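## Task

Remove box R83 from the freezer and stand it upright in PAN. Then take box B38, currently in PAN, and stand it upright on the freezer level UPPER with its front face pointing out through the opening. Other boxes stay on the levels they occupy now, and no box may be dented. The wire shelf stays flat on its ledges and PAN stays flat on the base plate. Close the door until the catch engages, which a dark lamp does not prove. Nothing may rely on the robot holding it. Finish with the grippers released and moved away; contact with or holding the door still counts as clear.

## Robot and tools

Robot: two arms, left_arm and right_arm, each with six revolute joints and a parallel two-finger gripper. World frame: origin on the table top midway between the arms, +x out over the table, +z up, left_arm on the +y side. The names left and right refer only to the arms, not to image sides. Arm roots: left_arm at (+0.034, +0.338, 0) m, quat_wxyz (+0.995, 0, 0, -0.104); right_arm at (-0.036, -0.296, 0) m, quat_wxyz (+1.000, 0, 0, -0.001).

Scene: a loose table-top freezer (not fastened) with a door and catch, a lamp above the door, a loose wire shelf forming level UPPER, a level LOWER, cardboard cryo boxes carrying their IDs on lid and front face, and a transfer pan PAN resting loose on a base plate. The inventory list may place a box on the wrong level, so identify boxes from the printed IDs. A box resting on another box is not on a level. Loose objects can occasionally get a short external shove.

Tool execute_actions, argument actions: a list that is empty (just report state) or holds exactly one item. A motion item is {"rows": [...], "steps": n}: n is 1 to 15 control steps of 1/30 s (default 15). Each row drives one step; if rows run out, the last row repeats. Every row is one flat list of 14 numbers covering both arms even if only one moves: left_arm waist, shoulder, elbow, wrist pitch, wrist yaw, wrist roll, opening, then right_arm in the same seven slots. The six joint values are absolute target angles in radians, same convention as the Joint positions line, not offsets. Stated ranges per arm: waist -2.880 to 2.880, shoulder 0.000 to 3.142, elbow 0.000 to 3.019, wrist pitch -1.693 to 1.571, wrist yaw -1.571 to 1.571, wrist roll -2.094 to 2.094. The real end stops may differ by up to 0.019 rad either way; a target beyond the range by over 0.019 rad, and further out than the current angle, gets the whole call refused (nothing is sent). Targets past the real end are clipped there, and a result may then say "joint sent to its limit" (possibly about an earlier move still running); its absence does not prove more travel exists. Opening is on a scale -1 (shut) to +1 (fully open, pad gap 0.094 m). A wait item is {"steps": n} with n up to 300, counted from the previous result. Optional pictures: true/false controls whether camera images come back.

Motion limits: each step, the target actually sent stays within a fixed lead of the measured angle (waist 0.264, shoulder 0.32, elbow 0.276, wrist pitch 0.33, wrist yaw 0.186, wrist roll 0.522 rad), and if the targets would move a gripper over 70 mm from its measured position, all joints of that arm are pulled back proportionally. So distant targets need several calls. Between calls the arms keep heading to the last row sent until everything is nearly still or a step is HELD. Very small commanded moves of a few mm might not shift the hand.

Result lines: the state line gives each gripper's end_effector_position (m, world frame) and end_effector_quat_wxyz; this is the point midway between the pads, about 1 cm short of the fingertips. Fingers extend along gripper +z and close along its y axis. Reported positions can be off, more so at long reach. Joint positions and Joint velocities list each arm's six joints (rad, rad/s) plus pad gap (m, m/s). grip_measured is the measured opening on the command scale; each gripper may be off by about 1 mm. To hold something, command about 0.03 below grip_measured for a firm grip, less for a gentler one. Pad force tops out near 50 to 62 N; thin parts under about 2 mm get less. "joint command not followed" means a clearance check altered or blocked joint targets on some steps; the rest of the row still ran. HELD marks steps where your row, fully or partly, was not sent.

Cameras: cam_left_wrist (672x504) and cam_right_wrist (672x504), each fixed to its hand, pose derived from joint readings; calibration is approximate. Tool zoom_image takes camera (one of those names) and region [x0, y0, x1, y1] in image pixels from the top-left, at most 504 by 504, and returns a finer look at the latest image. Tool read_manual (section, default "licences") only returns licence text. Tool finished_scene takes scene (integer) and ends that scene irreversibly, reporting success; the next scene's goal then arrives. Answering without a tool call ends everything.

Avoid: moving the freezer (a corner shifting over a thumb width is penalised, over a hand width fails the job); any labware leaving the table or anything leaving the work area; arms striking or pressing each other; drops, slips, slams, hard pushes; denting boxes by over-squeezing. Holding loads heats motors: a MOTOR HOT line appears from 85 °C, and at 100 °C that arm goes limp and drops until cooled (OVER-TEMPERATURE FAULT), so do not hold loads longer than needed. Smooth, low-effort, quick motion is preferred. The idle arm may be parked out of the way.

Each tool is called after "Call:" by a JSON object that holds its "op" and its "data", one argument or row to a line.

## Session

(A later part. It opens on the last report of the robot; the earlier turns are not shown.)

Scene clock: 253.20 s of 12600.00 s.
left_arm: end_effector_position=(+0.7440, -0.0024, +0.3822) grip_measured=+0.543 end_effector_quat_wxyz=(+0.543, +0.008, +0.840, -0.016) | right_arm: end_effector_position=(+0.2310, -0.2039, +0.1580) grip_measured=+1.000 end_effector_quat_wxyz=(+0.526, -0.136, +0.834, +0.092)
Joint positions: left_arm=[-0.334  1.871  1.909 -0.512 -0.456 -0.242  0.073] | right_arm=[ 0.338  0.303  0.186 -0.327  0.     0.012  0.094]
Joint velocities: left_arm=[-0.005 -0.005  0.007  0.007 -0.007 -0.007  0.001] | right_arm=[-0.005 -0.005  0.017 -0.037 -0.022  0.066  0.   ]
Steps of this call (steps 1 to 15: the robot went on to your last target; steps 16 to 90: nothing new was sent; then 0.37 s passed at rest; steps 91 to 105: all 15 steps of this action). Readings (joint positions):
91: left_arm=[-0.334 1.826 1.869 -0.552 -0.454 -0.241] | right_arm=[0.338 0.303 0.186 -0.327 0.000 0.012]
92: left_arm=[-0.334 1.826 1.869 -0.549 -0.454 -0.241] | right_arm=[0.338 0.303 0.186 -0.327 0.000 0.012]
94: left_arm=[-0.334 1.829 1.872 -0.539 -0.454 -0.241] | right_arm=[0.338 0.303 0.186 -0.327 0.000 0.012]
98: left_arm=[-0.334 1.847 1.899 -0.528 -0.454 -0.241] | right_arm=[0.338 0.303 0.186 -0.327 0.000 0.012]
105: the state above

Call:
{"op": "execute_actions", "data": {
  "actions": [
    {"rows":[[-0.33,1.88,1.906,-0.5,-0.457,-0.255,0.528,0.335,0.3,0.22,-0.3,0,0,1],[-0.33,1.88,1.902,-0.5,-0.457,-0.255,0.528,0.335,0.3,0.22,-0.3,0,0,1],[-0.33,1.88,1.90,-0.5,-0.457,-0.255,0.528,0.335,0.3,0.22,-0.3,0,0,1],[-0.33,1.88,1.90,-0.5,-0.457,-0.255,0.528,0.335,0.3,0.22,-0.3,0,0,1],[-0.33,1.88,1.90,-0.5,-0.457,-0.255,0.528,0.335,0.3,0.22,-0.3,0,0,1],[-0.33,1.88,1.90,-0.5,-0.457,-0.255,0.528,0.335,0.3,0.22,-0.3,0,0,1],[-0.33,1.88,1.90,-0.5,-0.457,-0.255,0.528,0.335,0.3,0.22,-0.3,0,0,1],[-0.33,1.88,1.90,-0.5,-0.457,-0.255,0.528,0.335,0.3,0.22,-0.3,0,0,1],[-0.33,1.87,1.91,-0.5,-0.457,-0.255,0.6,0.335,0.3,0.22,-0.3,0,0,1],[-0.33,1.87,1.91,-0.5,-0.457,-0.255,0.75,0.335,0.3,0.22,-0.3,0,0,1],[-0.33,1.87,1.91,-0.5,-0.457,-0.255,1,0.335,0.3,0.22,-0.3,0,0,1]],"steps":15}
  ]
}}

Call:
{"op": "execute_actions", "data": {
  "actions": [
    {"rows":[[-0.335,1.835,1.90,-0.45,-0.46,-0.22,1,0.335,0.3,0.22,-0.3,0,0,1],[-0.336,1.833,1.885,-0.40,-0.465,-0.2,1,0.335,0.3,0.22,-0.3,0,0,1],[-0.337,1.831,1.865,-0.35,-0.47,-0.18,1,0.335,0.3,0.22,-0.3,0,0,1],[-0.338,1.829,1.84,-0.295,-0.475,-0.165,1,0.335,0.3,0.22,-0.3,0,0,1],[-0.339,1.827,1.815,-0.24,-0.48,-0.15,1,0.335,0.3,0.22,-0.3,0,0,1],[-0.34,1.825,1.79,-0.185,-0.485,-0.135,1,0.335,0.3,0.22,-0.3,0,0,1],[-0.341,1.823,1.765,-0.13,-0.49,-0.12,1,0.335,0.3,0.22,-0.3,0,0,1],[-0.342,1.821,1.74,-0.075,-0.494,-0.105,1,0.335,0.3,0.22,-0.3,0,0,1],[-0.343,1.819,1.715,-0.02,-0.498,-0.09,1,0.335,0.3,0.22,-0.3,0,0,1],[-0.344,1.817,1.69,0.035,-0.501,-0.075,1,0.335,0.3,0.22,-0.3,0,0,1],[-0.345,1.815,1.665,0.09,-0.504,-0.06,1,0.335,0.3,0.22,-0.3,0,0,1],[-0.346,1.813,1.64,0.145,-0.507,-0.045,1,0.335,0.3,0.22,-0.3,0,0,1],[-0.347,1.811,1.615,0.2,-0.509,-0.03,1,0.335,0.3,0.22,-0.3,0,0,1],[-0.348,1.809,1.59,0.255,-0.511,-0.015,1,0.335,0.3,0.22,-0.3,0,0,1],[-0.349,1.807,1.575,0.305,-0.512,0,1,0.335,0.3,0.22,-0.3,0,0,1]],"steps":15}
  ],
  "pictures": false
}}

Call:
{"op": "execute_actions", "data": {
  "actions": [
    {"steps":20}
  ]
}}

Scene clock: 264.63 s of 12600.00 s.
left_arm: end_effector_position=(+0.7441, -0.0025, +0.3809) grip_measured=+1.000 end_effector_quat_wxyz=(+0.542, +0.008, +0.840, -0.016) | right_arm: end_effector_position=(+0.2310, -0.2039, +0.1580) grip_measured=+1.000 end_effector_quat_wxyz=(+0.526, -0.136, +0.834, +0.092)
Joint positions: left_arm=[-0.334  1.872  1.908 -0.512 -0.456 -0.244  0.094] | right_arm=[ 0.338  0.303  0.186 -0.327  0.     0.012  0.094]
Joint velocities: left_arm=[-0.005 -0.015 -0.007 -0.007  0.022  0.022  0.   ] | right_arm=[-0.005 -0.005 -0.002 -0.027 -0.022  0.007  0.   ]
Steps of this call (steps 1 to 15: the robot went on to your last target; steps 16 to 90: nothing new was sent; then 7.93 s passed at rest; steps 91 to 105: all 15 steps of this action). Readings (joint positions):
91: left_arm=[-0.334 1.872 1.909 -0.512 -0.456 -0.242] | right_arm=[0.338 0.303 0.186 -0.327 0.000 0.012]
92: left_arm=[-0.334 1.872 1.909 -0.512 -0.456 -0.242] | right_arm=[0.338 0.303 0.186 -0.327 0.000 0.012]
94: left_arm=[-0.334 1.872 1.908 -0.512 -0.456 -0.243] | right_arm=[0.338 0.303 0.186 -0.327 0.000 0.012]
98: left_arm=[-0.334 1.872 1.908 -0.512 -0.456 -0.244] | right_arm=[0.338 0.303 0.186 -0.327 0.000 0.012]
105: the state above
camera_calibration (this result's frames):
cam_left_wrist: T_world_to_cam=[[-0.0336389, -0.999434, -0.000680983, 0.0245302], [-0.862418, 0.0293715, -0.505343, 0.839727], [0.505077, -0.0164119, -0.862918, 0.0747478], [0, 0, 0, 1]] pos_world=[0.687268, 0.00107897, 0.488868]
cam_right_wrist: T_world_to_cam=[[0.324345, -0.9456, -0.0253214, -0.26421], [-0.834272, -0.273337, -0.478828, 0.215524], [0.445859, 0.176431, -0.877543, 0.192425], [0, 0, 0, 1]] pos_world=[0.179707, -0.224876, 0.26537]

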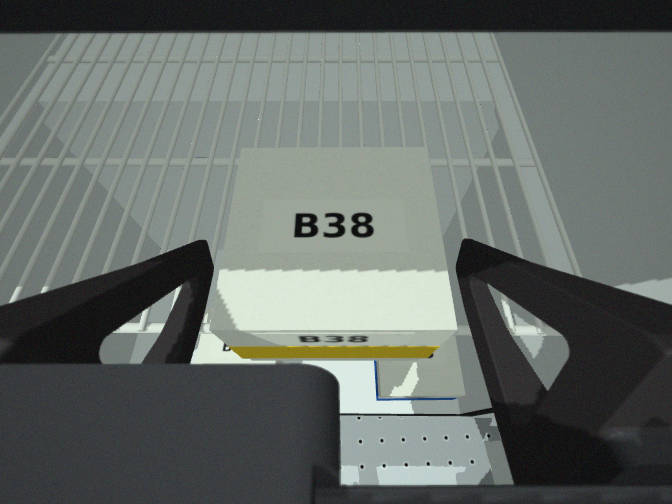

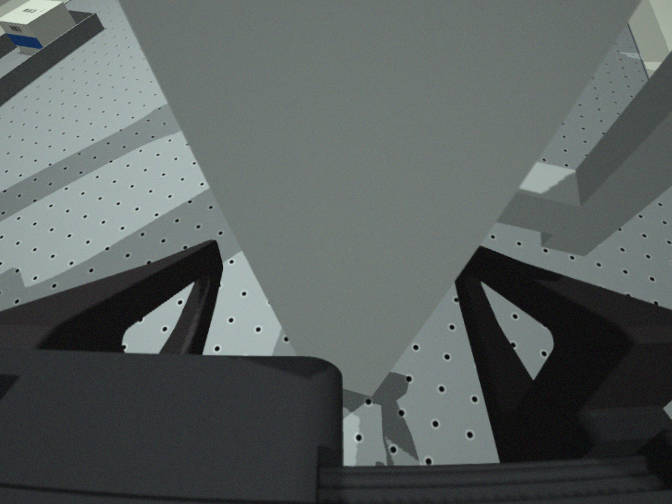

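Scene clock: 265.13 s of 12600.00 s.
left_arm: end_effector_position=(+0.7500, +0.0016, +0.3731) grip_measured=+1.000 end_effector_quat_wxyz=(+0.688, -0.004, +0.725, -0.030) | right_arm: end_effector_position=(+0.2310, -0.2039, +0.1580) grip_measured=+1.000 end_effector_quat_wxyz=(+0.526, -0.136, +0.834, +0.092)
Joint positions: left_arm=[-0.336  1.849  1.613  0.176 -0.507 -0.078  0.094] | right_arm=[ 0.338  0.303  0.186 -0.327  0.     0.012  0.094]
Joint velocities: left_arm=[-0.024 -0.015 -0.711  1.546 -0.081  0.388  0.   ] | right_arm=[-0.015 -0.015 -0.002 -0.022  0.066  0.007  0.   ]
Steps of this call (steps 1 to 15: all 15 steps of this action). Readings (joint positions):
1: left_arm=[-0.334 1.872 1.907 -0.506 -0.456 -0.243] | right_arm=[0.338 0.303 0.186 -0.327 0.000 0.012]
2: left_arm=[-0.334 1.872 1.902 -0.485 -0.458 -0.239] | right_arm=[0.338 0.303 0.186 -0.327 0.000 0.012]
4: left_arm=[-0.334 1.869 1.880 -0.408 -0.466 -0.222] | right_arm=[0.338 0.303 0.186 -0.327 0.000 0.012]
8: left_arm=[-0.334 1.855 1.792 -0.203 -0.486 -0.175] | right_arm=[0.338 0.303 0.186 -0.327 0.000 0.012]
15: the state above

Scene clock: 265.80 s of 12600.00 s.
left_arm: end_effector_position=(+0.7438, +0.0011, +0.3733) grip_measured=+1.000 end_effector_quat_wxyz=(+0.708, +0.008, +0.705, -0.022) | right_arm: end_effector_position=(+0.2310, -0.2039, +0.1580) grip_measured=+1.000 end_effector_quat_wxyz=(+0.526, -0.136, +0.834, +0.092)
Joint positions: left_arm=[-0.341  1.844  1.567  0.282 -0.508 -0.017  0.094] | right_arm=[ 0.338  0.303  0.186 -0.327  0.     0.012  0.094]
Joint velocities: left_arm=[-0.005 -0.005 -0.007 -0.012 -0.037  0.022  0.   ] | right_arm=[-0.015  0.005  0.012 -0.012 -0.022  0.037  0.   ]
Steps of this call (steps 1 to 20: the robot went on to your last target). Readings (joint positions):
1: left_arm=[-0.336 1.849 1.592 0.217 -0.508 -0.066] | right_arm=[0.338 0.303 0.186 -0.327 0.000 0.012]
2: left_arm=[-0.337 1.849 1.578 0.242 -0.508 -0.056] | right_arm=[0.338 0.303 0.186 -0.327 0.000 0.012]
4: left_arm=[-0.339 1.849 1.567 0.262 -0.508 -0.041] | right_arm=[0.338 0.303 0.186 -0.327 0.000 0.012]
8: left_arm=[-0.341 1.846 1.567 0.279 -0.508 -0.026] | right_arm=[0.338 0.303 0.186 -0.327 0.000 0.012]
20: the state above
camera_calibration (this result's frames):
cam_left_wrist: T_world_to_cam=[[-0.036259, -0.999342, -0.000103352, 0.0297985], [-0.574586, 0.0209322, -0.818177, 0.738253], [0.817641, -0.0296069, -0.574967, -0.271556], [0, 0, 0, 1]] pos_world=[0.647305, 0.0062857, 0.447888]
cam_right_wrist: T_world_to_cam=[[0.324345, -0.9456, -0.0253214, -0.26421], [-0.834272, -0.273337, -0.478828, 0.215524], [0.445859, 0.176431, -0.877543, 0.192425], [0, 0, 0, 1]] pos_world=[0.179707, -0.224876, 0.26537]

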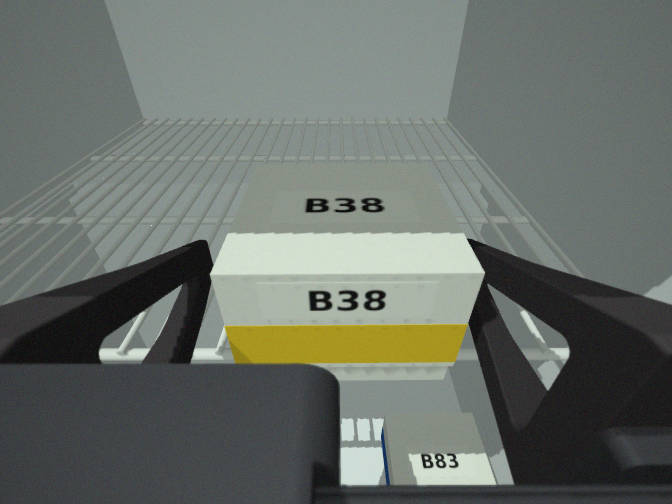

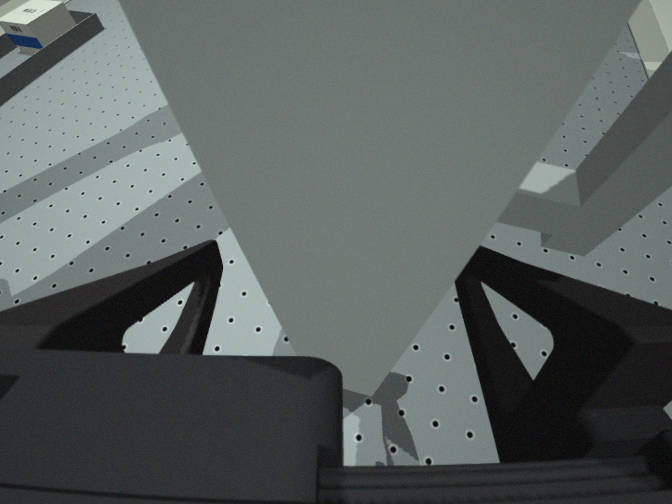

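Call:
{"op": "execute_actions", "data": {
  "actions": [
    {"rows":[[-0.341,1.845,1.6,0.282,-0.508,-0.014,0.85,0.335,0.3,0.22,-0.3,0,0,1],[-0.341,1.845,1.6,0.282,-0.508,-0.014,0.75,0.335,0.3,0.22,-0.3,0,0,1],[-0.341,1.845,1.6,0.282,-0.508,-0.014,0.7,0.335,0.3,0.22,-0.3,0,0,1],[-0.341,1.845,1.6,0.282,-0.508,-0.014,0.66,0.335,0.3,0.22,-0.3,0,0,1],[-0.341,1.845,1.6,0.282,-0.508,-0.014,0.63,0.335,0.3,0.22,-0.3,0,0,1],[-0.341,1.845,1.6,0.282,-0.508,-0.014,0.605,0.335,0.3,0.22,-0.3,0,0,1],[-0.341,1.845,1.6,0.282,-0.508,-0.014,0.585,0.335,0.3,0.22,-0.3,0,0,1],[-0.341,1.845,1.6,0.282,-0.508,-0.014,0.57,0.335,0.3,0.22,-0.3,0,0,1],[-0.341,1.845,1.6,0.282,-0.508,-0.014,0.555,0.335,0.3,0.22,-0.3,0,0,1],[-0.341,1.845,1.6,0.282,-0.508,-0.014,0.545,0.335,0.3,0.22,-0.3,0,0,1],[-0.341,1.845,1.62,0.282,-0.508,-0.014,0.535,0.335,0.3,0.22,-0.3,0,0,1],[-0.341,1.85,1.64,0.282,-0.508,-0.014,0.53,0.335,0.3,0.22,-0.3,0,0,1],[-0.341,1.855,1.65,0.28,-0.508,-0.014,0.53,0.335,0.3,0.22,-0.3,0,0,1]],"steps":15}
  ],
  "pictures": false
}}

Call:
{"op": "execute_actions", "data": {
  "actions": [
    {"rows":[[-0.341,1.864,1.663,0.275,-0.508,-0.014,0.53,0.335,0.3,0.22,-0.3,0,0,1],[-0.341,1.873,1.676,0.27,-0.508,-0.014,0.53,0.335,0.3,0.22,-0.3,0,0,1],[-0.341,1.882,1.689,0.265,-0.508,-0.014,0.53,0.335,0.3,0.22,-0.3,0,0,1],[-0.341,1.891,1.702,0.26,-0.508,-0.014,0.53,0.335,0.3,0.22,-0.3,0,0,1],[-0.341,1.9,1.715,0.255,-0.508,-0.014,0.53,0.335,0.3,0.22,-0.3,0,0,1],[-0.341,1.909,1.728,0.25,-0.508,-0.014,0.53,0.335,0.3,0.22,-0.3,0,0,1],[-0.341,1.918,1.742,0.245,-0.508,-0.014,0.53,0.335,0.3,0.22,-0.3,0,0,1],[-0.341,1.927,1.756,0.24,-0.508,-0.014,0.53,0.335,0.3,0.22,-0.3,0,0,1],[-0.341,1.936,1.77,0.235,-0.508,-0.014,0.53,0.335,0.3,0.22,-0.3,0,0,1],[-0.341,1.945,1.783,0.23,-0.508,-0.014,0.53,0.335,0.3,0.22,-0.3,0,0,1],[-0.341,1.954,1.79,0.226,-0.508,-0.014,0.53,0.335,0.3,0.22,-0.3,0,0,1]],"steps":15}
  ],
  "pictures": false
}}

Call:
{"op": "execute_actions", "data": {
  "actions": [
    {"steps":10}
  ]
}}

Scene clock: 273.57 s of 12600.00 s.
left_arm: end_effector_position=(+0.7438, +0.0010, +0.3738) grip_measured=+0.546 end_effector_quat_wxyz=(+0.709, +0.008, +0.705, -0.021) | right_arm: end_effector_position=(+0.2310, -0.2039, +0.1580) grip_measured=+1.000 end_effector_quat_wxyz=(+0.526, -0.136, +0.834, +0.092)
Joint positions: left_arm=[-0.341  1.844  1.568  0.282 -0.508 -0.016  0.073] | right_arm=[ 0.338  0.303  0.186 -0.327  0.     0.012  0.094]
Joint velocities: left_arm=[-0.005  0.015  0.002 -0.012 -0.081 -0.037 -0.001] | right_arm=[-0.005 -0.015 -0.012 -0.007  0.007  0.022  0.   ]
Steps of this call (steps 1 to 15: the robot went on to your last target; steps 16 to 90: nothing new was sent; then 4.27 s passed at rest; steps 91 to 105: all 15 steps of this action). Readings (joint positions):
91: left_arm=[-0.341 1.844 1.567 0.282 -0.508 -0.016] | right_arm=[0.338 0.303 0.186 -0.327 0.000 0.012]
92: left_arm=[-0.341 1.844 1.567 0.282 -0.508 -0.016] | right_arm=[0.338 0.303 0.186 -0.327 0.000 0.012]
94: left_arm=[-0.341 1.844 1.567 0.282 -0.508 -0.016] | right_arm=[0.338 0.303 0.186 -0.327 0.000 0.012]
98: left_arm=[-0.341 1.844 1.567 0.282 -0.508 -0.016] | right_arm=[0.338 0.303 0.186 -0.327 0.000 0.012]
105: the state above

Scene clock: 274.07 s of 12600.00 s.
left_arm: end_effector_position=(+0.7756, -0.0183, +0.3746) grip_measured=+0.546 end_effector_quat_wxyz=(+0.709, +0.007, +0.705, -0.022) | right_arm: end_effector_position=(+0.2310, -0.2039, +0.1580) grip_measured=+1.000 end_effector_quat_wxyz=(+0.526, -0.136, +0.834, +0.092)
Joint positions: left_arm=[-0.341  1.941  1.713  0.236 -0.508 -0.016  0.073] | right_arm=[ 0.338  0.303  0.186 -0.327  0.     0.012  0.094]
Joint velocities: left_arm=[-0.005  0.005  0.002 -0.007 -0.066  0.022  0.001] | right_arm=[-0.005 -0.005 -0.007 -0.007 -0.007  0.037  0.   ]
Steps of this call (steps 1 to 15: all 15 steps of this action). Readings (joint positions):
1: left_arm=[-0.341 1.845 1.569 0.281 -0.508 -0.016] | right_arm=[0.338 0.303 0.186 -0.327 0.000 0.012]
2: left_arm=[-0.341 1.847 1.573 0.279 -0.508 -0.016] | right_arm=[0.338 0.303 0.186 -0.327 0.000 0.012]
4: left_arm=[-0.341 1.858 1.592 0.272 -0.508 -0.016] | right_arm=[0.338 0.303 0.186 -0.327 0.000 0.012]
8: left_arm=[-0.341 1.896 1.650 0.254 -0.508 -0.016] | right_arm=[0.338 0.303 0.186 -0.327 0.000 0.012]
15: the state above

Scene clock: 274.40 s of 12600.00 s.
left_arm: end_effector_position=(+0.7756, -0.0183, +0.3744) grip_measured=+0.546 end_effector_quat_wxyz=(+0.709, +0.008, +0.705, -0.022) | right_arm: end_effector_position=(+0.2310, -0.2039, +0.1580) grip_measured=+1.000 end_effector_quat_wxyz=(+0.526, -0.136, +0.834, +0.092)
Joint positions: left_arm=[-0.341  1.941  1.713  0.235 -0.508 -0.016  0.073] | right_arm=[ 0.338  0.303  0.186 -0.327  0.     0.012  0.094]
Joint velocities: left_arm=[ 0.015  0.044 -0.012 -0.012  0.007 -0.007 -0.001] | right_arm=[-0.005 -0.015 -0.002  0.017 -0.066  0.066  0.   ]
Steps of this call (steps 1 to 10: the robot went on to your last target). Readings (joint positions):
1: left_arm=[-0.341 1.941 1.713 0.235 -0.508 -0.016] | right_arm=[0.338 0.303 0.186 -0.327 0.000 0.012]
2: left_arm=[-0.341 1.941 1.713 0.235 -0.508 -0.016] | right_arm=[0.338 0.303 0.186 -0.327 0.000 0.012]
4: left_arm=[-0.341 1.941 1.713 0.235 -0.508 -0.016] | right_arm=[0.338 0.303 0.186 -0.327 0.000 0.012]
8: left_arm=[-0.341 1.941 1.713 0.235 -0.508 -0.016] | right_arm=[0.338 0.303 0.186 -0.327 0.000 0.012]
10: the state above
camera_calibration (this result's frames):
cam_left_wrist: T_world_to_cam=[[-0.0358738, -0.999356, 0.000260242, 0.0111034], [-0.572971, 0.0203545, -0.819323, 0.756999], [0.81879, -0.0295413, -0.573332, -0.299029], [0, 0, 0, 1]] pos_world=[0.678979, -0.0131458, 0.448781]
cam_right_wrist: T_world_to_cam=[[0.324345, -0.9456, -0.0253214, -0.26421], [-0.834272, -0.273337, -0.478828, 0.215524], [0.445859, 0.176431, -0.877543, 0.192425], [0, 0, 0, 1]] pos_world=[0.179707, -0.224876, 0.26537]

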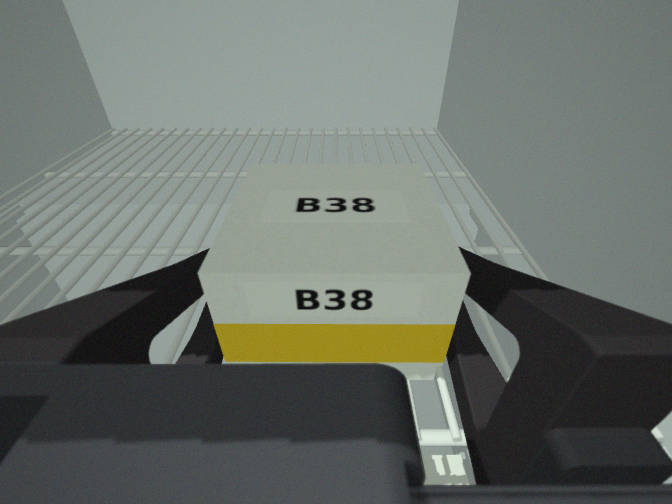

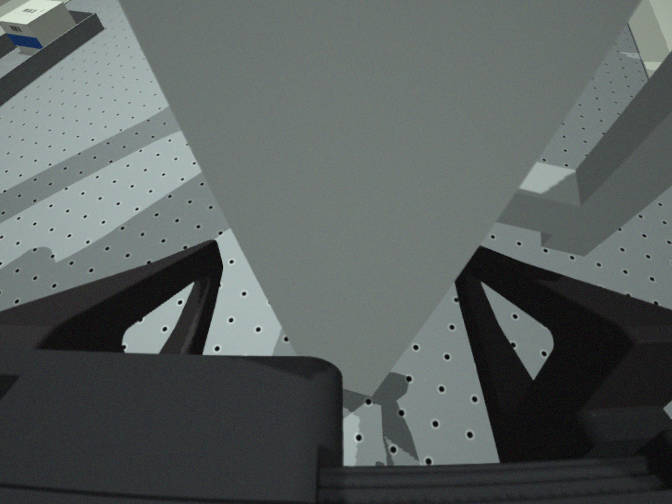

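Release and back straight out.

Call:
{"op": "execute_actions", "data": {
  "actions": [
    {"rows":[[-0.341,1.92,1.715,0.255,-0.508,-0.014,0.6,0.335,0.3,0.22,-0.3,0,0,1],[-0.345,1.91,1.715,0.255,-0.508,-0.014,0.8,0.335,0.3,0.22,-0.3,0,0,1],[-0.349,1.905,1.715,0.255,-0.51,-0.014,1,0.335,0.3,0.22,-0.3,0,0,1],[-0.351,1.905,1.715,0.255,-0.51,-0.014,1,0.335,0.3,0.22,-0.3,0,0,1],[-0.354,1.895,1.702,0.26,-0.513,-0.014,1,0.335,0.3,0.22,-0.3,0,0,1],[-0.357,1.885,1.688,0.265,-0.516,-0.014,1,0.335,0.3,0.22,-0.3,0,0,1],[-0.36,1.875,1.674,0.27,-0.519,-0.014,1,0.335,0.3,0.22,-0.3,0,0,1],[-0.363,1.865,1.66,0.275,-0.522,-0.014,1,0.335,0.3,0.22,-0.3,0,0,1],[-0.366,1.855,1.646,0.28,-0.525,-0.014,1,0.335,0.3,0.22,-0.3,0,0,1],[-0.369,1.845,1.632,0.285,-0.528,-0.014,1,0.335,0.3,0.22,-0.3,0,0,1],[-0.372,1.835,1.618,0.29,-0.531,-0.014,1,0.335,0.3,0.22,-0.3,0,0,1],[-0.375,1.825,1.604,0.295,-0.534,-0.014,1,0.335,0.3,0.22,-0.3,0,0,1],[-0.378,1.815,1.59,0.30,-0.537,-0.014,1,0.335,0.3,0.22,-0.3,0,0,1],[-0.381,1.80,1.57,0.305,-0.54,-0.014,1,0.335,0.3,0.22,-0.3,0,0,1],[-0.384,1.785,1.55,0.31,-0.543,-0.014,1,0.335,0.3,0.22,-0.3,0,0,1]],"steps":15}
  ],
  "pictures": false
}}

Call:
{"op": "execute_actions", "data": {
  "actions": [
    {"rows":[[-0.384,1.76,1.52,0.31,-0.543,-0.014,1,0.335,0.3,0.22,-0.3,0,0,1],[-0.384,1.73,1.48,0.32,-0.543,-0.014,1,0.335,0.3,0.22,-0.3,0,0,1],[-0.384,1.70,1.44,0.33,-0.543,-0.014,1,0.335,0.3,0.22,-0.3,0,0,1],[-0.384,1.67,1.40,0.34,-0.543,-0.014,1,0.335,0.3,0.22,-0.3,0,0,1],[-0.384,1.64,1.36,0.35,-0.543,-0.014,1,0.335,0.3,0.22,-0.3,0,0,1],[-0.384,1.61,1.32,0.36,-0.543,-0.014,1,0.335,0.3,0.22,-0.3,0,0,1],[-0.384,1.58,1.28,0.37,-0.543,-0.014,1,0.335,0.3,0.22,-0.3,0,0,1],[-0.384,1.55,1.24,0.38,-0.543,-0.014,1,0.335,0.3,0.22,-0.3,0,0,1]],"steps":15}
  ]
}}

Scene clock: 282.03 s of 12600.00 s.
left_arm: end_effector_position=(+0.7398, -0.0156, +0.3689) grip_measured=+1.000 end_effector_quat_wxyz=(+0.706, +0.009, +0.708, -0.019) | right_arm: end_effector_position=(+0.2310, -0.2039, +0.1580) grip_measured=+1.000 end_effector_quat_wxyz=(+0.526, -0.136, +0.834, +0.092)
Joint positions: left_arm=[-0.367  1.86   1.583  0.275 -0.536 -0.016  0.094] | right_arm=[ 0.338  0.303  0.186 -0.327  0.     0.012  0.094]
Joint velocities: left_arm=[-0.122 -0.396 -0.491  0.149 -0.095  0.007  0.   ] | right_arm=[-0.015  0.005 -0.017 -0.027  0.022  0.051  0.   ]
Steps of this call (steps 1 to 15: the robot went on to your last target; steps 16 to 90: nothing new was sent; then 4.13 s passed at rest; steps 91 to 105: all 15 steps of this action). Readings (joint positions):
91: left_arm=[-0.341 1.941 1.713 0.235 -0.508 -0.016] | right_arm=[0.338 0.303 0.186 -0.327 0.000 0.012]
92: left_arm=[-0.341 1.941 1.713 0.235 -0.508 -0.016] | right_arm=[0.338 0.303 0.186 -0.327 0.000 0.012]
94: left_arm=[-0.341 1.941 1.713 0.235 -0.508 -0.016] | right_arm=[0.338 0.303 0.186 -0.327 0.000 0.012]
98: left_arm=[-0.343 1.929 1.689 0.244 -0.515 -0.016] | right_arm=[0.338 0.303 0.186 -0.327 0.000 0.012]
105: the state above

Scene clock: 282.53 s of 12600.00 s.
left_arm: end_effector_position=(+0.6361, +0.0399, +0.4058) grip_measured=+1.000 end_effector_quat_wxyz=(+0.722, +0.002, +0.691, -0.034) | right_arm: end_effector_position=(+0.2310, -0.2039, +0.1580) grip_measured=+1.000 end_effector_quat_wxyz=(+0.526, -0.136, +0.834, +0.092)
Joint positions: left_arm=[-0.383  1.548  1.238  0.363 -0.541 -0.016  0.094] | right_arm=[ 0.338  0.303  0.186 -0.327  0.     0.012  0.094]
Joint velocities: left_arm=[-0.015 -0.005 -0.007  0.037  0.037 -0.022  0.   ] | right_arm=[ 0.015 -0.005  0.002 -0.012 -0.037  0.037  0.   ]
Steps of this call (steps 1 to 15: all 15 steps of this action). Readings (joint positions):
1: left_arm=[-0.371 1.846 1.564 0.280 -0.537 -0.016] | right_arm=[0.338 0.303 0.186 -0.327 0.000 0.012]
2: left_arm=[-0.375 1.827 1.539 0.285 -0.537 -0.016] | right_arm=[0.338 0.303 0.186 -0.327 0.000 0.012]
4: left_arm=[-0.380 1.777 1.470 0.299 -0.538 -0.016] | right_arm=[0.338 0.303 0.186 -0.327 0.000 0.012]
8: left_arm=[-0.383 1.649 1.308 0.335 -0.539 -0.016] | right_arm=[0.338 0.303 0.186 -0.327 0.000 0.012]
15: the state above
camera_calibration (this result's frames):
cam_left_wrist: T_world_to_cam=[[-0.045873, -0.998653, 0.0242368, 0.0609142], [-0.541313, 0.00445922, -0.840809, 0.690834], [0.839569, -0.0516902, -0.540789, -0.190618], [0, 0, 0, 1]] pos_world=[0.536789, 0.0478984, 0.476299]
cam_right_wrist: T_world_to_cam=[[0.324345, -0.9456, -0.0253214, -0.26421], [-0.834272, -0.273337, -0.478828, 0.215524], [0.445859, 0.176431, -0.877543, 0.192425], [0, 0, 0, 1]] pos_world=[0.179707, -0.224876, 0.26537]

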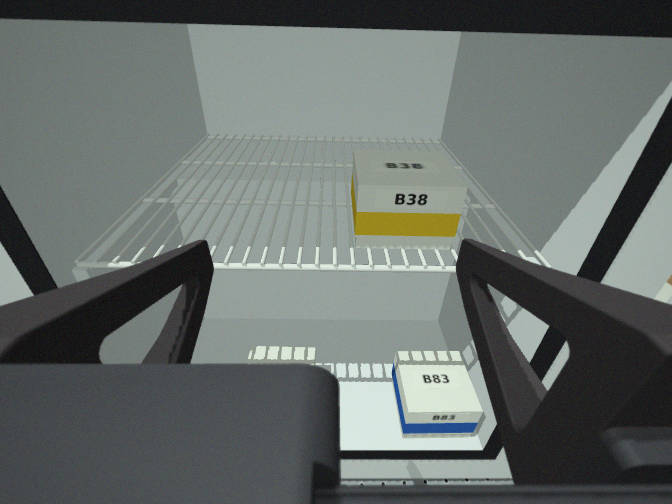

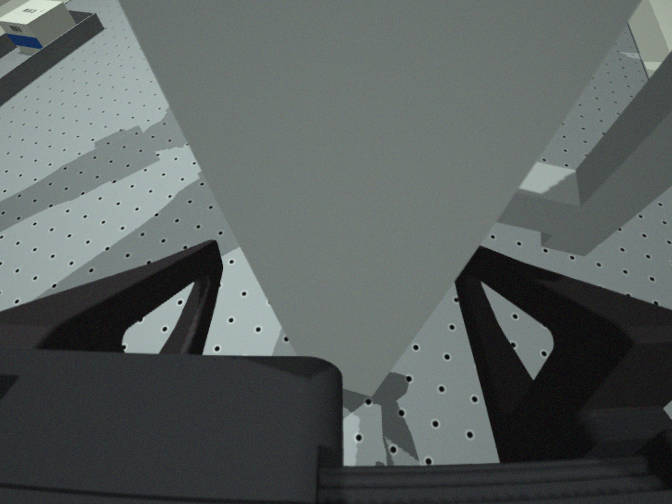

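Good. Clear the left and begin door swing.

Call:
{"op": "execute_actions", "data": {
  "actions": [
    {"rows":[[-0.36,1.5,1.18,0.39,-0.5,0,1,0.335,0.3,0.22,-0.3,0,0,1],[-0.33,1.45,1.12,0.40,-0.44,0,1,0.335,0.3,0.22,-0.3,0,0,1],[-0.29,1.4,1.06,0.42,-0.37,0,0.8,0.335,0.3,0.22,-0.3,0,0,1],[-0.25,1.35,1.0,0.44,-0.3,0,0.6,0.335,0.3,0.22,-0.3,0,0,1],[-0.2,1.3,0.94,0.46,-0.22,0,0.4,0.335,0.3,0.22,-0.3,0,0,1],[-0.15,1.25,0.88,0.48,-0.14,0,0.2,0.335,0.3,0.22,-0.3,0,0,1],[-0.1,1.2,0.82,0.5,-0.06,0,0,0.335,0.3,0.22,-0.3,0,0,1],[-0.05,1.16,0.76,0.52,0.02,0,-0.2,0.335,0.3,0.22,-0.3,0,0,1],[0,1.12,0.7,0.54,0.1,0,-0.2,0.335,0.3,0.22,-0.3,0,0,1],[0.06,1.09,0.64,0.56,0.2,0,-0.2,0.335,0.3,0.22,-0.3,0,0,1],[0.12,1.06,0.58,0.58,0.3,0,-0.2,0.335,0.3,0.22,-0.3,0,0,1],[0.18,1.03,0.53,0.59,0.4,0,-0.2,0.335,0.3,0.22,-0.3,0,0,1],[0.24,1.01,0.49,0.6,0.5,0,-0.2,0.335,0.3,0.22,-0.3,0,0,1],[0.3,1.0,0.45,0.6,0.6,0,-0.2,0.335,0.3,0.22,-0.3,0,0,1]],"steps":15}
  ],
  "pictures": false
}}

Call:
{"op": "execute_actions", "data": {
  "actions": [
    {"rows":[[0.3,1.0,0.45,0.6,0.6,0,-0.2,0.36,0.31,0.22,-0.29,0,0,1],[0.3,1.0,0.45,0.6,0.6,0,-0.2,0.39,0.32,0.22,-0.28,0,0,1],[0.3,1.0,0.45,0.6,0.6,0,-0.2,0.42,0.33,0.22,-0.265,0,0,1],[0.3,1.0,0.45,0.6,0.6,0,-0.2,0.45,0.34,0.22,-0.25,0,0,1],[0.3,1.0,0.45,0.6,0.6,0,-0.2,0.48,0.355,0.22,-0.235,0,0,1],[0.3,1.0,0.45,0.6,0.6,0,-0.2,0.51,0.37,0.22,-0.22,0,0,1],[0.3,1.0,0.45,0.6,0.6,0,-0.2,0.54,0.38,0.22,-0.205,0,0,1],[0.3,1.0,0.45,0.6,0.6,0,-0.2,0.57,0.39,0.22,-0.19,0,0,1],[0.3,1.0,0.45,0.6,0.6,0,-0.2,0.6,0.405,0.22,-0.175,0,0,1],[0.3,1.0,0.45,0.6,0.6,0,-0.2,0.63,0.42,0.22,-0.16,0,0,1],[0.3,1.0,0.45,0.6,0.6,0,-0.2,0.66,0.43,0.22,-0.15,0,0,1],[0.3,1.0,0.45,0.6,0.6,0,-0.2,0.69,0.44,0.22,-0.14,0,0,1],[0.3,1.0,0.45,0.6,0.6,0,-0.2,0.72,0.455,0.22,-0.125,0,0,1],[0.3,1.0,0.45,0.6,0.6,0,-0.2,0.75,0.47,0.22,-0.11,0,0,1]],"steps":15}
  ],
  "pictures": false
}}

Call:
{"op": "execute_actions", "data": {
  "actions": [
    {"steps":25}
  ]
}}

Scene clock: 291.50 s of 12600.00 s.
left_arm: end_effector_position=(+0.5258, +0.2448, +0.3181) grip_measured=-0.198 end_effector_quat_wxyz=(+0.700, +0.103, +0.697, -0.114) | right_arm: end_effector_position=(+0.2310, -0.2039, +0.1580) grip_measured=+1.000 end_effector_quat_wxyz=(+0.526, -0.136, +0.834, +0.092)
Joint positions: left_arm=[ 0.085  1.132  0.625  0.513  0.184 -0.015  0.038] | right_arm=[ 0.338  0.303  0.186 -0.327  0.     0.012  0.094]
Joint velocities: left_arm=[ 1.626 -0.952 -1.287  0.354  1.443 -0.051  0.   ] | right_arm=[-0.005  0.005  0.007  0.002  0.022 -0.037  0.   ]
Steps of this call (steps 1 to 15: the robot went on to your last target; steps 16 to 90: nothing new was sent; then 5.47 s passed at rest; steps 91 to 105: all 15 steps of this action). Readings (joint positions):
91: left_arm=[-0.381 1.546 1.231 0.366 -0.523 -0.016] | right_arm=[0.338 0.303 0.186 -0.327 0.000 0.012]
92: left_arm=[-0.377 1.537 1.212 0.372 -0.481 -0.016] | right_arm=[0.338 0.303 0.186 -0.327 0.000 0.012]
94: left_arm=[-0.354 1.489 1.124 0.390 -0.367 -0.015] | right_arm=[0.338 0.303 0.186 -0.327 0.000 0.012]
98: left_arm=[-0.238 1.367 0.938 0.418 -0.154 -0.015] | right_arm=[0.338 0.303 0.186 -0.327 0.000 0.012]
105: the state above

Scene clock: 292.00 s of 12600.00 s.
left_arm: end_effector_position=(+0.4550, +0.2825, +0.2821) grip_measured=-0.198 end_effector_quat_wxyz=(+0.687, +0.170, +0.684, -0.178) | right_arm: end_effector_position=(+0.1941, -0.0975, +0.1581) grip_measured=+1.000 end_effector_quat_wxyz=(+0.512, -0.288, +0.786, +0.193)
Joint positions: left_arm=[ 0.308  1.002  0.433  0.577  0.596 -0.015  0.038] | right_arm=[ 0.721  0.446  0.186 -0.154  0.006  0.013  0.094]
Joint velocities: left_arm=[ 0.005  0.015 -0.007 -0.012 -0.051 -0.007 -0.001] | right_arm=[ 0.728  0.327 -0.002  0.291 -0.081  0.007  0.   ]
Steps of this call (steps 1 to 15: all 15 steps of this action). Readings (joint positions):
1: left_arm=[0.142 1.101 0.579 0.526 0.255 -0.015] | right_arm=[0.339 0.303 0.186 -0.325 0.000 0.012]
2: left_arm=[0.203 1.070 0.533 0.542 0.348 -0.015] | right_arm=[0.344 0.303 0.186 -0.321 0.000 0.012]
4: left_arm=[0.299 1.021 0.462 0.561 0.523 -0.015] | right_arm=[0.378 0.308 0.186 -0.302 0.000 0.012]
8: left_arm=[0.317 1.002 0.433 0.570 0.594 -0.015] | right_arm=[0.493 0.352 0.186 -0.251 0.016 0.013]
15: the state above

Scene clock: 292.83 s of 12600.00 s.
left_arm: end_effector_position=(+0.4550, +0.2825, +0.2821) grip_measured=-0.198 end_effector_quat_wxyz=(+0.687, +0.170, +0.684, -0.178) | right_arm: end_effector_position=(+0.1878, -0.0873, +0.1566) grip_measured=+1.000 end_effector_quat_wxyz=(+0.507, -0.303, +0.781, +0.204)
Joint positions: left_arm=[ 0.308  1.002  0.433  0.577  0.596 -0.015  0.038] | right_arm=[ 0.758  0.464  0.186 -0.137  0.002  0.013  0.094]
Joint velocities: left_arm=[-0.024  0.005 -0.017  0.007  0.037 -0.022 -0.001] | right_arm=[ 0.005 -0.015 -0.017 -0.017  0.051 -0.022  0.   ]
Steps of this call (steps 1 to 25: the robot went on to your last target). Readings (joint positions):
1: left_arm=[0.308 1.002 0.433 0.577 0.596 -0.015] | right_arm=[0.742 0.455 0.186 -0.146 0.003 0.013]
2: left_arm=[0.308 1.002 0.433 0.577 0.596 -0.015] | right_arm=[0.753 0.461 0.186 -0.142 0.003 0.013]
4: left_arm=[0.308 1.002 0.433 0.577 0.596 -0.015] | right_arm=[0.758 0.464 0.186 -0.140 0.002 0.013]
8: left_arm=[0.308 1.002 0.433 0.577 0.596 -0.015] | right_arm=[0.758 0.464 0.186 -0.137 0.002 0.013]
25: the state above
camera_calibration (this result's frames):
cam_left_wrist: T_world_to_cam=[[-0.472449, -0.881311, -0.00912109, 0.46822], [-0.501529, 0.277339, -0.819482, 0.386527], [0.724748, -0.382589, -0.573032, 0.0618829], [0, 0, 0, 1]] pos_world=[0.370215, 0.329124, 0.356483]
cam_right_wrist: T_world_to_cam=[[0.680606, -0.732222, -0.025027, -0.18826], [-0.641247, -0.578825, -0.50375, 0.151676], [0.354371, 0.358903, -0.863487, 0.22073], [0, 0, 0, 1]] pos_world=[0.147173, -0.129275, 0.262293]

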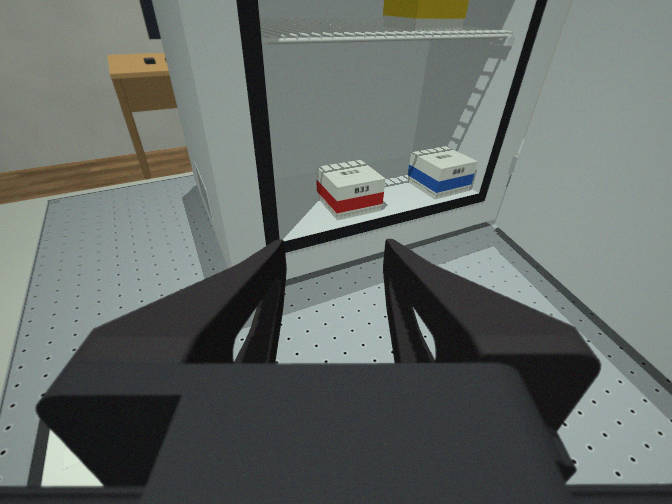

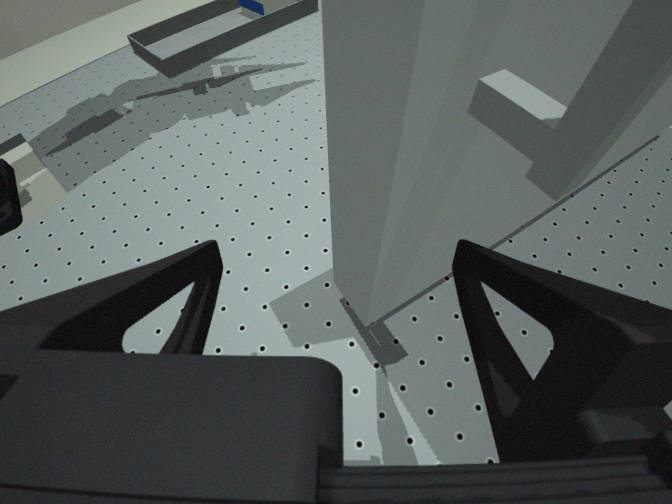

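Call:
{"op": "execute_actions", "data": {
  "actions": [
    {"rows":[[0.35,1.0,0.45,0.6,0.65,0,-0.2,0.72,0.46,0.22,-0.11,0,0,0.5],[0.4,1.0,0.45,0.6,0.7,0,-0.2,0.67,0.46,0.22,-0.11,0,0,0],[0.45,1.0,0.45,0.6,0.75,0,-0.2,0.62,0.46,0.22,-0.11,0,0,-0.5],[0.5,1.0,0.45,0.6,0.8,0,-0.2,0.57,0.46,0.22,-0.11,0,0,-1],[0.5,1.0,0.45,0.6,0.8,0,-0.2,0.52,0.46,0.22,-0.11,0,0,-1],[0.5,1.0,0.45,0.6,0.8,0,-0.2,0.48,0.48,0.23,-0.07,0,0,-1],[0.5,1.0,0.45,0.6,0.8,0,-0.2,0.45,0.52,0.24,-0.02,0,0,-1],[0.5,1.0,0.45,0.6,0.8,0,-0.2,0.45,0.57,0.25,0.04,0,0,-1],[0.5,1.0,0.45,0.6,0.8,0,-0.2,0.45,0.62,0.26,0.10,0,0,-1],[0.5,1.0,0.45,0.6,0.8,0,-0.2,0.45,0.67,0.27,0.16,0,0,-1],[0.5,1.0,0.45,0.6,0.8,0,-0.2,0.45,0.72,0.28,0.22,0,0,-1],[0.5,1.0,0.45,0.6,0.8,0,-0.2,0.45,0.77,0.29,0.28,0,0,-1],[0.5,1.0,0.45,0.6,0.8,0,-0.2,0.45,0.82,0.30,0.33,0,0,-1],[0.5,1.0,0.45,0.6,0.8,0,-0.2,0.45,0.87,0.31,0.38,0,0,-1],[0.5,1.0,0.45,0.6,0.8,0,-0.2,0.45,0.92,0.32,0.43,0,0,-1]],"steps":15}
  ],
  "pictures": false
}}

Call:
{"op": "execute_actions", "data": {
  "actions": [
    {"rows":[[0.5,1.0,0.45,0.6,0.8,0,-0.2,0.45,0.96,0.34,0.48,0,0,-1],[0.5,1.0,0.45,0.6,0.8,0,-0.2,0.45,1.0,0.36,0.52,0,0,-1],[0.5,1.0,0.45,0.6,0.8,0,-0.2,0.45,1.03,0.38,0.55,0,0,-1],[0.5,1.0,0.45,0.6,0.8,0,-0.2,0.45,1.06,0.40,0.57,0,0,-1],[0.5,1.0,0.45,0.6,0.8,0,-0.2,0.45,1.09,0.42,0.58,0,0,-1],[0.5,1.0,0.45,0.6,0.8,0,-0.2,0.45,1.12,0.445,0.585,0,0,-1],[0.5,1.0,0.45,0.6,0.8,0,-0.2,0.45,1.15,0.47,0.59,0,0,-1],[0.5,1.0,0.45,0.6,0.8,0,-0.2,0.45,1.18,0.495,0.595,0,0,-1],[0.5,1.0,0.45,0.6,0.8,0,-0.2,0.45,1.21,0.52,0.6,0,0,-1],[0.5,1.0,0.45,0.6,0.8,0,-0.2,0.45,1.24,0.545,0.605,0,0,-1],[0.5,1.0,0.45,0.6,0.8,0,-0.2,0.45,1.27,0.57,0.61,0,0,-1],[0.5,1.0,0.45,0.6,0.8,0,-0.2,0.45,1.30,0.595,0.615,0,0,-1]],"steps":15}
  ]
}}

Scene clock: 300.77 s of 12600.00 s.
left_arm: end_effector_position=(+0.4445, +0.3363, +0.2819) grip_measured=-0.198 end_effector_quat_wxyz=(+0.687, +0.170, +0.684, -0.176) | right_arm: end_effector_position=(+0.2998, -0.1400, +0.1769) grip_measured=-0.978 end_effector_quat_wxyz=(+0.586, -0.168, +0.781, +0.134)
Joint positions: left_arm=[ 0.509  1.002  0.433  0.577  0.795 -0.014  0.038] | right_arm=[0.44  0.823 0.243 0.3   0.    0.013 0.001]
Joint velocities: left_arm=[-0.005 -0.024 -0.017  0.002  0.095 -0.037 -0.002] | right_arm=[ 0.063  1.646  0.359  1.551 -0.022 -0.051 -0.   ]
Steps of this call (steps 1 to 15: the robot went on to your last target; steps 16 to 90: nothing new was sent; then 4.43 s passed at rest; steps 91 to 105: all 15 steps of this action). Readings (joint positions):
91: left_arm=[0.311 1.002 0.433 0.577 0.620 -0.015] | right_arm=[0.756 0.464 0.186 -0.137 0.002 0.013]
92: left_arm=[0.324 1.002 0.433 0.577 0.661 -0.014] | right_arm=[0.745 0.464 0.186 -0.137 0.001 0.013]
94: left_arm=[0.385 1.002 0.433 0.577 0.757 -0.014] | right_arm=[0.686 0.464 0.186 -0.137 -0.000 0.013]
98: left_arm=[0.507 1.002 0.433 0.577 0.791 -0.014] | right_arm=[0.484 0.483 0.186 -0.075 -0.000 0.013]
105: the state above

Scene clock: 301.27 s of 12600.00 s.
left_arm: end_effector_position=(+0.4444, +0.3362, +0.2819) grip_measured=-0.198 end_effector_quat_wxyz=(+0.687, +0.170, +0.684, -0.177) | right_arm: end_effector_position=(+0.3972, -0.0783, +0.1932) grip_measured=-0.980 end_effector_quat_wxyz=(+0.615, -0.192, +0.752, +0.138)
Joint positions: left_arm=[ 0.509  1.002  0.433  0.577  0.796 -0.014  0.038] | right_arm=[ 0.469  1.263  0.485  0.572 -0.003 -0.03   0.001]
Joint velocities: left_arm=[ 0.005 -0.005  0.002  0.017  0.007 -0.022  0.   ] | right_arm=[-0.376  0.737  0.852  0.125  0.007  0.007 -0.001]
Steps of this call (steps 1 to 15: all 15 steps of this action). Readings (joint positions):
1: left_arm=[0.509 1.002 0.433 0.577 0.796 -0.014] | right_arm=[0.443 0.876 0.256 0.351 0.000 0.013]
2: left_arm=[0.509 1.002 0.433 0.577 0.796 -0.014] | right_arm=[0.444 0.922 0.265 0.401 -0.008 0.010]
4: left_arm=[0.509 1.002 0.433 0.577 0.796 -0.014] | right_arm=[0.459 0.993 0.281 0.481 -0.031 0.000]
8: left_arm=[0.509 1.002 0.433 0.577 0.796 -0.014] | right_arm=[0.512 1.088 0.323 0.551 -0.039 -0.030]
15: the state above
camera_calibration (this result's frames):
cam_left_wrist: T_world_to_cam=[[-0.470753, -0.88219, -0.0115262, 0.510794], [-0.501882, 0.278513, -0.818868, 0.365774], [0.725607, -0.3797, -0.573866, 0.0888669], [0, 0, 0, 1]] pos_world=[0.359551, 0.382487, 0.356406]
cam_right_wrist: T_world_to_cam=[[0.461474, -0.887033, 0.0146299, -0.256002], [-0.652601, -0.350591, -0.671713, 0.364456], [0.60096, 0.300431, -0.740667, 0.048725], [0, 0, 0, 1]] pos_world=[0.326701, -0.113946, 0.284644]

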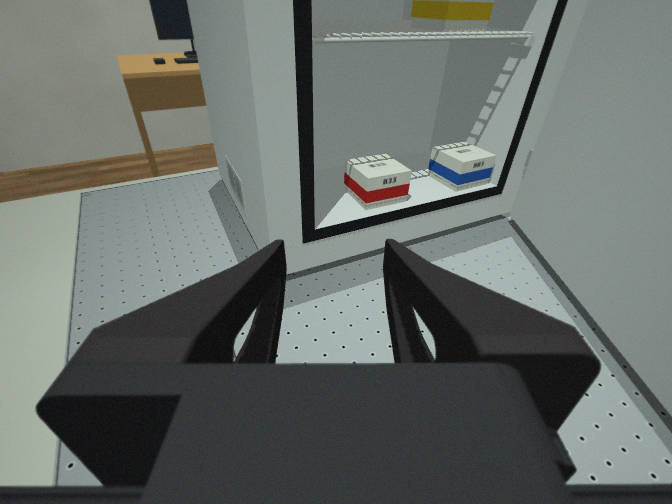

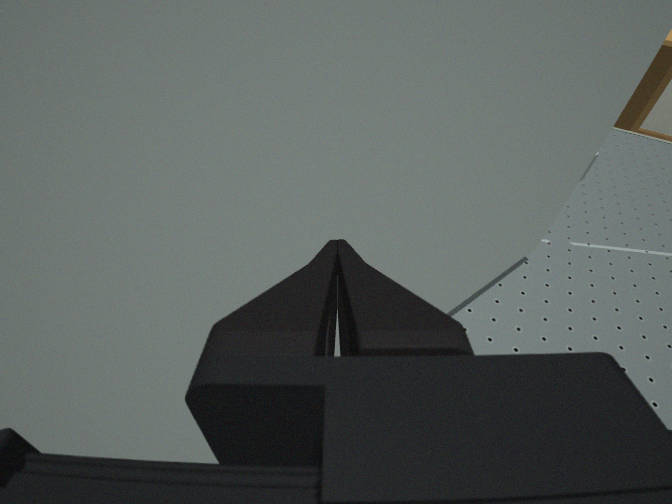

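Call:
{"op": "execute_actions", "data": {
  "actions": [
    {"rows":[[0.5,1.0,0.45,0.6,0.8,0,-0.2,0.46,1.32,0.61,0.62,0,0,-1],[0.5,1.0,0.45,0.6,0.8,0,-0.2,0.465,1.34,0.63,0.62,0,0,-1],[0.5,1.0,0.45,0.6,0.8,0,-0.2,0.47,1.36,0.65,0.625,0,0,-1],[0.5,1.0,0.45,0.6,0.8,0,-0.2,0.475,1.38,0.67,0.625,0,0,-1],[0.5,1.0,0.45,0.6,0.8,0,-0.2,0.48,1.40,0.69,0.63,0,0,-1],[0.5,1.0,0.45,0.6,0.8,0,-0.2,0.485,1.42,0.71,0.63,0,0,-1],[0.5,1.0,0.45,0.6,0.8,0,-0.2,0.49,1.44,0.73,0.635,0,0,-1],[0.5,1.0,0.45,0.6,0.8,0,-0.2,0.495,1.46,0.75,0.635,0,0,-1],[0.5,1.0,0.45,0.6,0.8,0,-0.2,0.5,1.48,0.77,0.64,0,0,-1],[0.5,1.0,0.45,0.6,0.8,0,-0.2,0.5,1.50,0.79,0.64,0,0,-1],[0.5,1.0,0.45,0.6,0.8,0,-0.2,0.5,1.52,0.815,0.635,0,0,-1],[0.5,1.0,0.45,0.6,0.8,0,-0.2,0.5,1.54,0.84,0.63,0,0,-1],[0.5,1.0,0.45,0.6,0.8,0,-0.2,0.5,1.56,0.865,0.62,0,0,-1],[0.5,1.0,0.45,0.6,0.8,0,-0.2,0.5,1.58,0.89,0.61,0,0,-1],[0.5,1.0,0.45,0.6,0.8,0,-0.2,0.5,1.60,0.915,0.60,0,0,-1]],"steps":15}
  ],
  "pictures": false
}}

Call:
{"op": "execute_actions", "data": {
  "actions": [
    {"steps":30}
  ]
}}

Scene clock: 306.00 s of 12600.00 s.
left_arm: end_effector_position=(+0.4444, +0.3362, +0.2819) grip_measured=-0.198 end_effector_quat_wxyz=(+0.687, +0.170, +0.684, -0.177) | right_arm: end_effector_position=(+0.4986, -0.0102, +0.2159) grip_measured=-0.980 end_effector_quat_wxyz=(+0.638, -0.189, +0.731, +0.154)
Joint positions: left_arm=[ 0.509  1.002  0.433  0.577  0.796 -0.014  0.038] | right_arm=[ 0.496  1.552  0.803  0.609  0.004 -0.015  0.001]
Joint velocities: left_arm=[-0.005 -0.015 -0.007 -0.002 -0.037 -0.007 -0.001] | right_arm=[ 0.044  0.63   0.759 -0.012 -0.051  0.022  0.001]
Steps of this call (steps 1 to 30: the robot went on to your last target; steps 31 to 90: nothing new was sent; then 1.23 s passed at rest; steps 91 to 105: all 15 steps of this action). Readings (joint positions):
91: left_arm=[0.509 1.002 0.433 0.577 0.796 -0.014] | right_arm=[0.447 1.304 0.563 0.593 -0.002 -0.016]
92: left_arm=[0.509 1.002 0.433 0.577 0.796 -0.014] | right_arm=[0.448 1.305 0.563 0.593 -0.002 -0.016]
94: left_arm=[0.509 1.002 0.433 0.577 0.796 -0.014] | right_arm=[0.454 1.321 0.576 0.596 -0.002 -0.016]
98: left_arm=[0.509 1.002 0.433 0.577 0.796 -0.014] | right_arm=[0.466 1.392 0.634 0.605 0.005 -0.015]
105: the state above

Scene clock: 307.00 s of 12600.00 s.
left_arm: end_effector_position=(+0.4444, +0.3362, +0.2819) grip_measured=-0.198 end_effector_quat_wxyz=(+0.687, +0.170, +0.684, -0.177) | right_arm: end_effector_position=(+0.5192, +0.0020, +0.2233) grip_measured=-0.980 end_effector_quat_wxyz=(+0.645, -0.187, +0.724, +0.156)
Joint positions: left_arm=[ 0.509  1.002  0.433  0.577  0.796 -0.014  0.038] | right_arm=[ 0.498  1.6    0.871  0.609  0.004 -0.015  0.001]
Joint velocities: left_arm=[-0.005 -0.024  0.007  0.002 -0.066 -0.037  0.   ] | right_arm=[-0.005  0.005 -0.017 -0.007 -0.11   0.037 -0.001]
Steps of this call (steps 1 to 30: the robot went on to your last target). Readings (joint positions):
1: left_arm=[0.509 1.002 0.433 0.577 0.796 -0.014] | right_arm=[0.497 1.571 0.827 0.609 0.004 -0.015]
2: left_arm=[0.509 1.002 0.433 0.577 0.796 -0.014] | right_arm=[0.498 1.586 0.848 0.609 0.004 -0.015]
4: left_arm=[0.509 1.002 0.433 0.577 0.796 -0.014] | right_arm=[0.498 1.599 0.869 0.609 0.004 -0.015]
8: left_arm=[0.509 1.002 0.433 0.577 0.796 -0.014] | right_arm=[0.498 1.600 0.871 0.609 0.004 -0.015]
30: the state above
All arms were judged still, so your last target was given up. Only a new action makes them travel on or press farther. Fingers that are still opening or closing keep moving.
camera_calibration (this result's frames):
cam_left_wrist: T_world_to_cam=[[-0.470753, -0.88219, -0.0115262, 0.510794], [-0.501882, 0.278513, -0.818868, 0.365774], [0.725607, -0.3797, -0.573866, 0.0888669], [0, 0, 0, 1]] pos_world=[0.359551, 0.382487, 0.356406]
cam_right_wrist: T_world_to_cam=[[0.478027, -0.878343, 0.0017782, -0.247276], [-0.596218, -0.325969, -0.733668, 0.476913], [0.644992, 0.349653, -0.679506, -0.0631362], [0, 0, 0, 1]] pos_world=[0.443271, -0.0396587, 0.307434]

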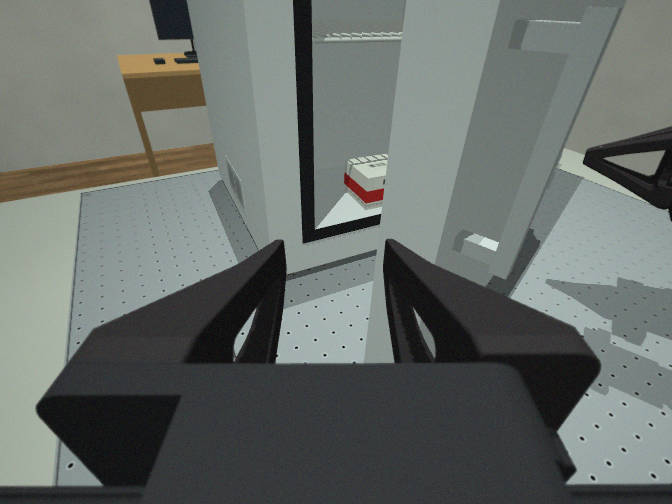

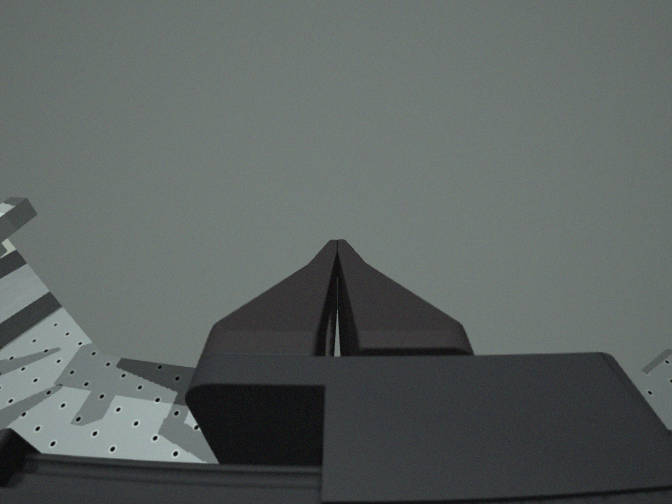

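Call:
{"op": "execute_actions", "data": {
  "actions": [
    {"rows":[[0.5,1.0,0.45,0.6,0.8,0,-0.2,0.5,1.62,0.94,0.60,0,0,-1],[0.5,1.0,0.45,0.6,0.8,0,-0.2,0.5,1.64,0.967,0.59,0,0,-1],[0.5,1.0,0.45,0.6,0.8,0,-0.2,0.5,1.66,0.994,0.585,0,0,-1],[0.5,1.0,0.45,0.6,0.8,0,-0.2,0.5,1.68,1.02,0.58,0,0,-1],[0.5,1.0,0.45,0.6,0.8,0,-0.2,0.5,1.70,1.047,0.57,0,0,-1],[0.5,1.0,0.45,0.6,0.8,0,-0.2,0.5,1.715,1.07,0.565,0,0,-1],[0.5,1.0,0.45,0.6,0.8,0,-0.2,0.5,1.73,1.09,0.56,0,0,-1],[0.5,1.0,0.45,0.6,0.8,0,-0.2,0.5,1.745,1.11,0.55,0,0,-1],[0.5,1.0,0.45,0.6,0.8,0,-0.2,0.5,1.76,1.13,0.545,0,0,-1],[0.5,1.0,0.45,0.6,0.8,0,-0.2,0.5,1.775,1.15,0.54,0,0,-1],[0.5,1.0,0.45,0.6,0.8,0,-0.2,0.5,1.79,1.172,0.53,0,0,-1],[0.5,1.0,0.45,0.6,0.8,0,-0.2,0.5,1.805,1.194,0.525,0,0,-1],[0.5,1.0,0.45,0.6,0.8,0,-0.2,0.5,1.82,1.216,0.52,0,0,-1],[0.5,1.0,0.45,0.6,0.8,0,-0.2,0.5,1.835,1.238,0.51,0,0,-1],[0.5,1.0,0.45,0.6,0.8,0,-0.2,0.5,1.85,1.26,0.505,0,0,-1]],"steps":15}
  ],
  "pictures": false
}}

Call:
{"op": "execute_actions", "data": {
  "actions": [
    {"steps":30}
  ]
}}

Scene clock: 311.77 s of 12600.00 s.
left_arm: end_effector_position=(+0.4444, +0.3362, +0.2819) grip_measured=-0.198 end_effector_quat_wxyz=(+0.687, +0.170, +0.684, -0.177) | right_arm: end_effector_position=(+0.6028, +0.0472, +0.2269) grip_measured=-0.980 end_effector_quat_wxyz=(+0.648, -0.187, +0.722, +0.157)
Joint positions: left_arm=[ 0.509  1.002  0.433  0.577  0.796 -0.014  0.038] | right_arm=[ 0.498  1.802  1.159  0.532  0.003 -0.015  0.001]
Joint velocities: left_arm=[-0.005  0.005 -0.002  0.002  0.037  0.022 -0.   ] | right_arm=[-0.005  0.454  0.672 -0.212 -0.037 -0.051 -0.001]
Steps of this call (steps 1 to 90: nothing new was sent; then 1.27 s passed at rest; steps 91 to 105: all 15 steps of this action). Readings (joint positions):
91: left_arm=[0.509 1.002 0.433 0.577 0.796 -0.014] | right_arm=[0.498 1.600 0.872 0.609 0.004 -0.015]
92: left_arm=[0.509 1.002 0.433 0.577 0.796 -0.014] | right_arm=[0.498 1.602 0.876 0.608 0.004 -0.015]
94: left_arm=[0.509 1.002 0.433 0.577 0.796 -0.014] | right_arm=[0.498 1.620 0.906 0.601 0.004 -0.015]
98: left_arm=[0.509 1.002 0.433 0.577 0.796 -0.014] | right_arm=[0.498 1.689 1.007 0.580 0.003 -0.015]
105: the state above

Scene clock: 312.77 s of 12600.00 s.
left_arm: end_effector_position=(+0.4444, +0.3362, +0.2819) grip_measured=-0.198 end_effector_quat_wxyz=(+0.687, +0.170, +0.684, -0.177) | right_arm: end_effector_position=(+0.6172, +0.0549, +0.2236) grip_measured=-0.980 end_effector_quat_wxyz=(+0.647, -0.187, +0.722, +0.157)
Joint positions: left_arm=[ 0.509  1.002  0.433  0.577  0.796 -0.014  0.038] | right_arm=[ 0.498  1.841  1.21   0.518  0.003 -0.015  0.001]
Joint velocities: left_arm=[-0.005  0.005 -0.007  0.002 -0.051 -0.051 -0.001] | right_arm=[-0.005 -0.024 -0.007  0.012 -0.051 -0.037 -0.001]
Steps of this call (steps 1 to 30: the robot went on to your last target). Readings (joint positions):
1: left_arm=[0.509 1.002 0.433 0.577 0.796 -0.014] | right_arm=[0.498 1.817 1.180 0.527 0.003 -0.015]
2: left_arm=[0.509 1.002 0.433 0.577 0.796 -0.014] | right_arm=[0.498 1.829 1.196 0.524 0.003 -0.015]
4: left_arm=[0.509 1.002 0.433 0.577 0.796 -0.014] | right_arm=[0.498 1.841 1.210 0.521 0.003 -0.015]
8: left_arm=[0.509 1.002 0.433 0.577 0.796 -0.014] | right_arm=[0.498 1.841 1.210 0.518 0.003 -0.015]
30: the state above
All arms were judged still, so your last target was given up. Only a new action makes them travel on or press farther. Fingers that are still opening or closing keep moving.
camera_calibration (this result's frames):
cam_left_wrist: T_world_to_cam=[[-0.470753, -0.88219, -0.0115262, 0.510794], [-0.501882, 0.278513, -0.818868, 0.365774], [0.725607, -0.3797, -0.573866, 0.0888669], [0, 0, 0, 1]] pos_world=[0.359551, 0.382487, 0.356406]
cam_right_wrist: T_world_to_cam=[[0.478351, -0.878167, 0.00175413, -0.247791], [-0.592406, -0.324166, -0.737544, 0.551206], [0.648256, 0.351766, -0.675296, -0.147678], [0, 0, 0, 1]] pos_world=[0.540802, 0.0130281, 0.307247]

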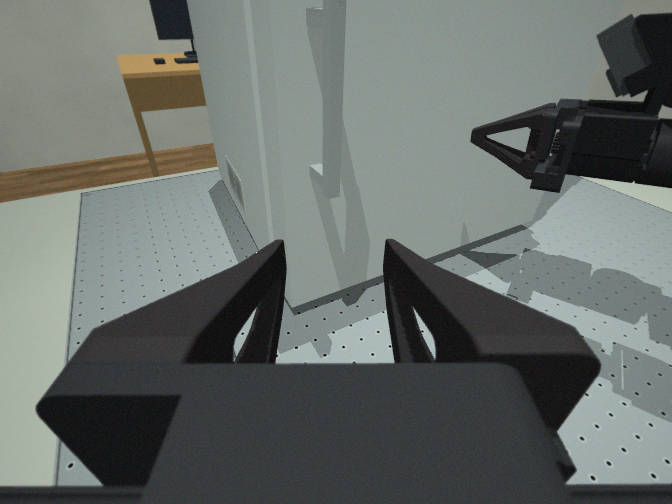

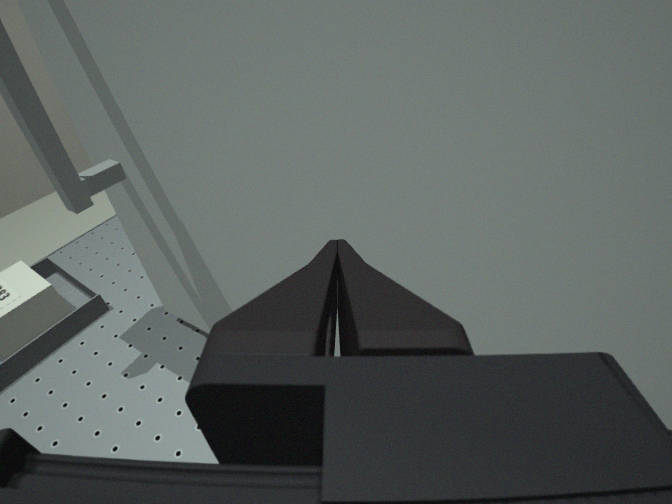

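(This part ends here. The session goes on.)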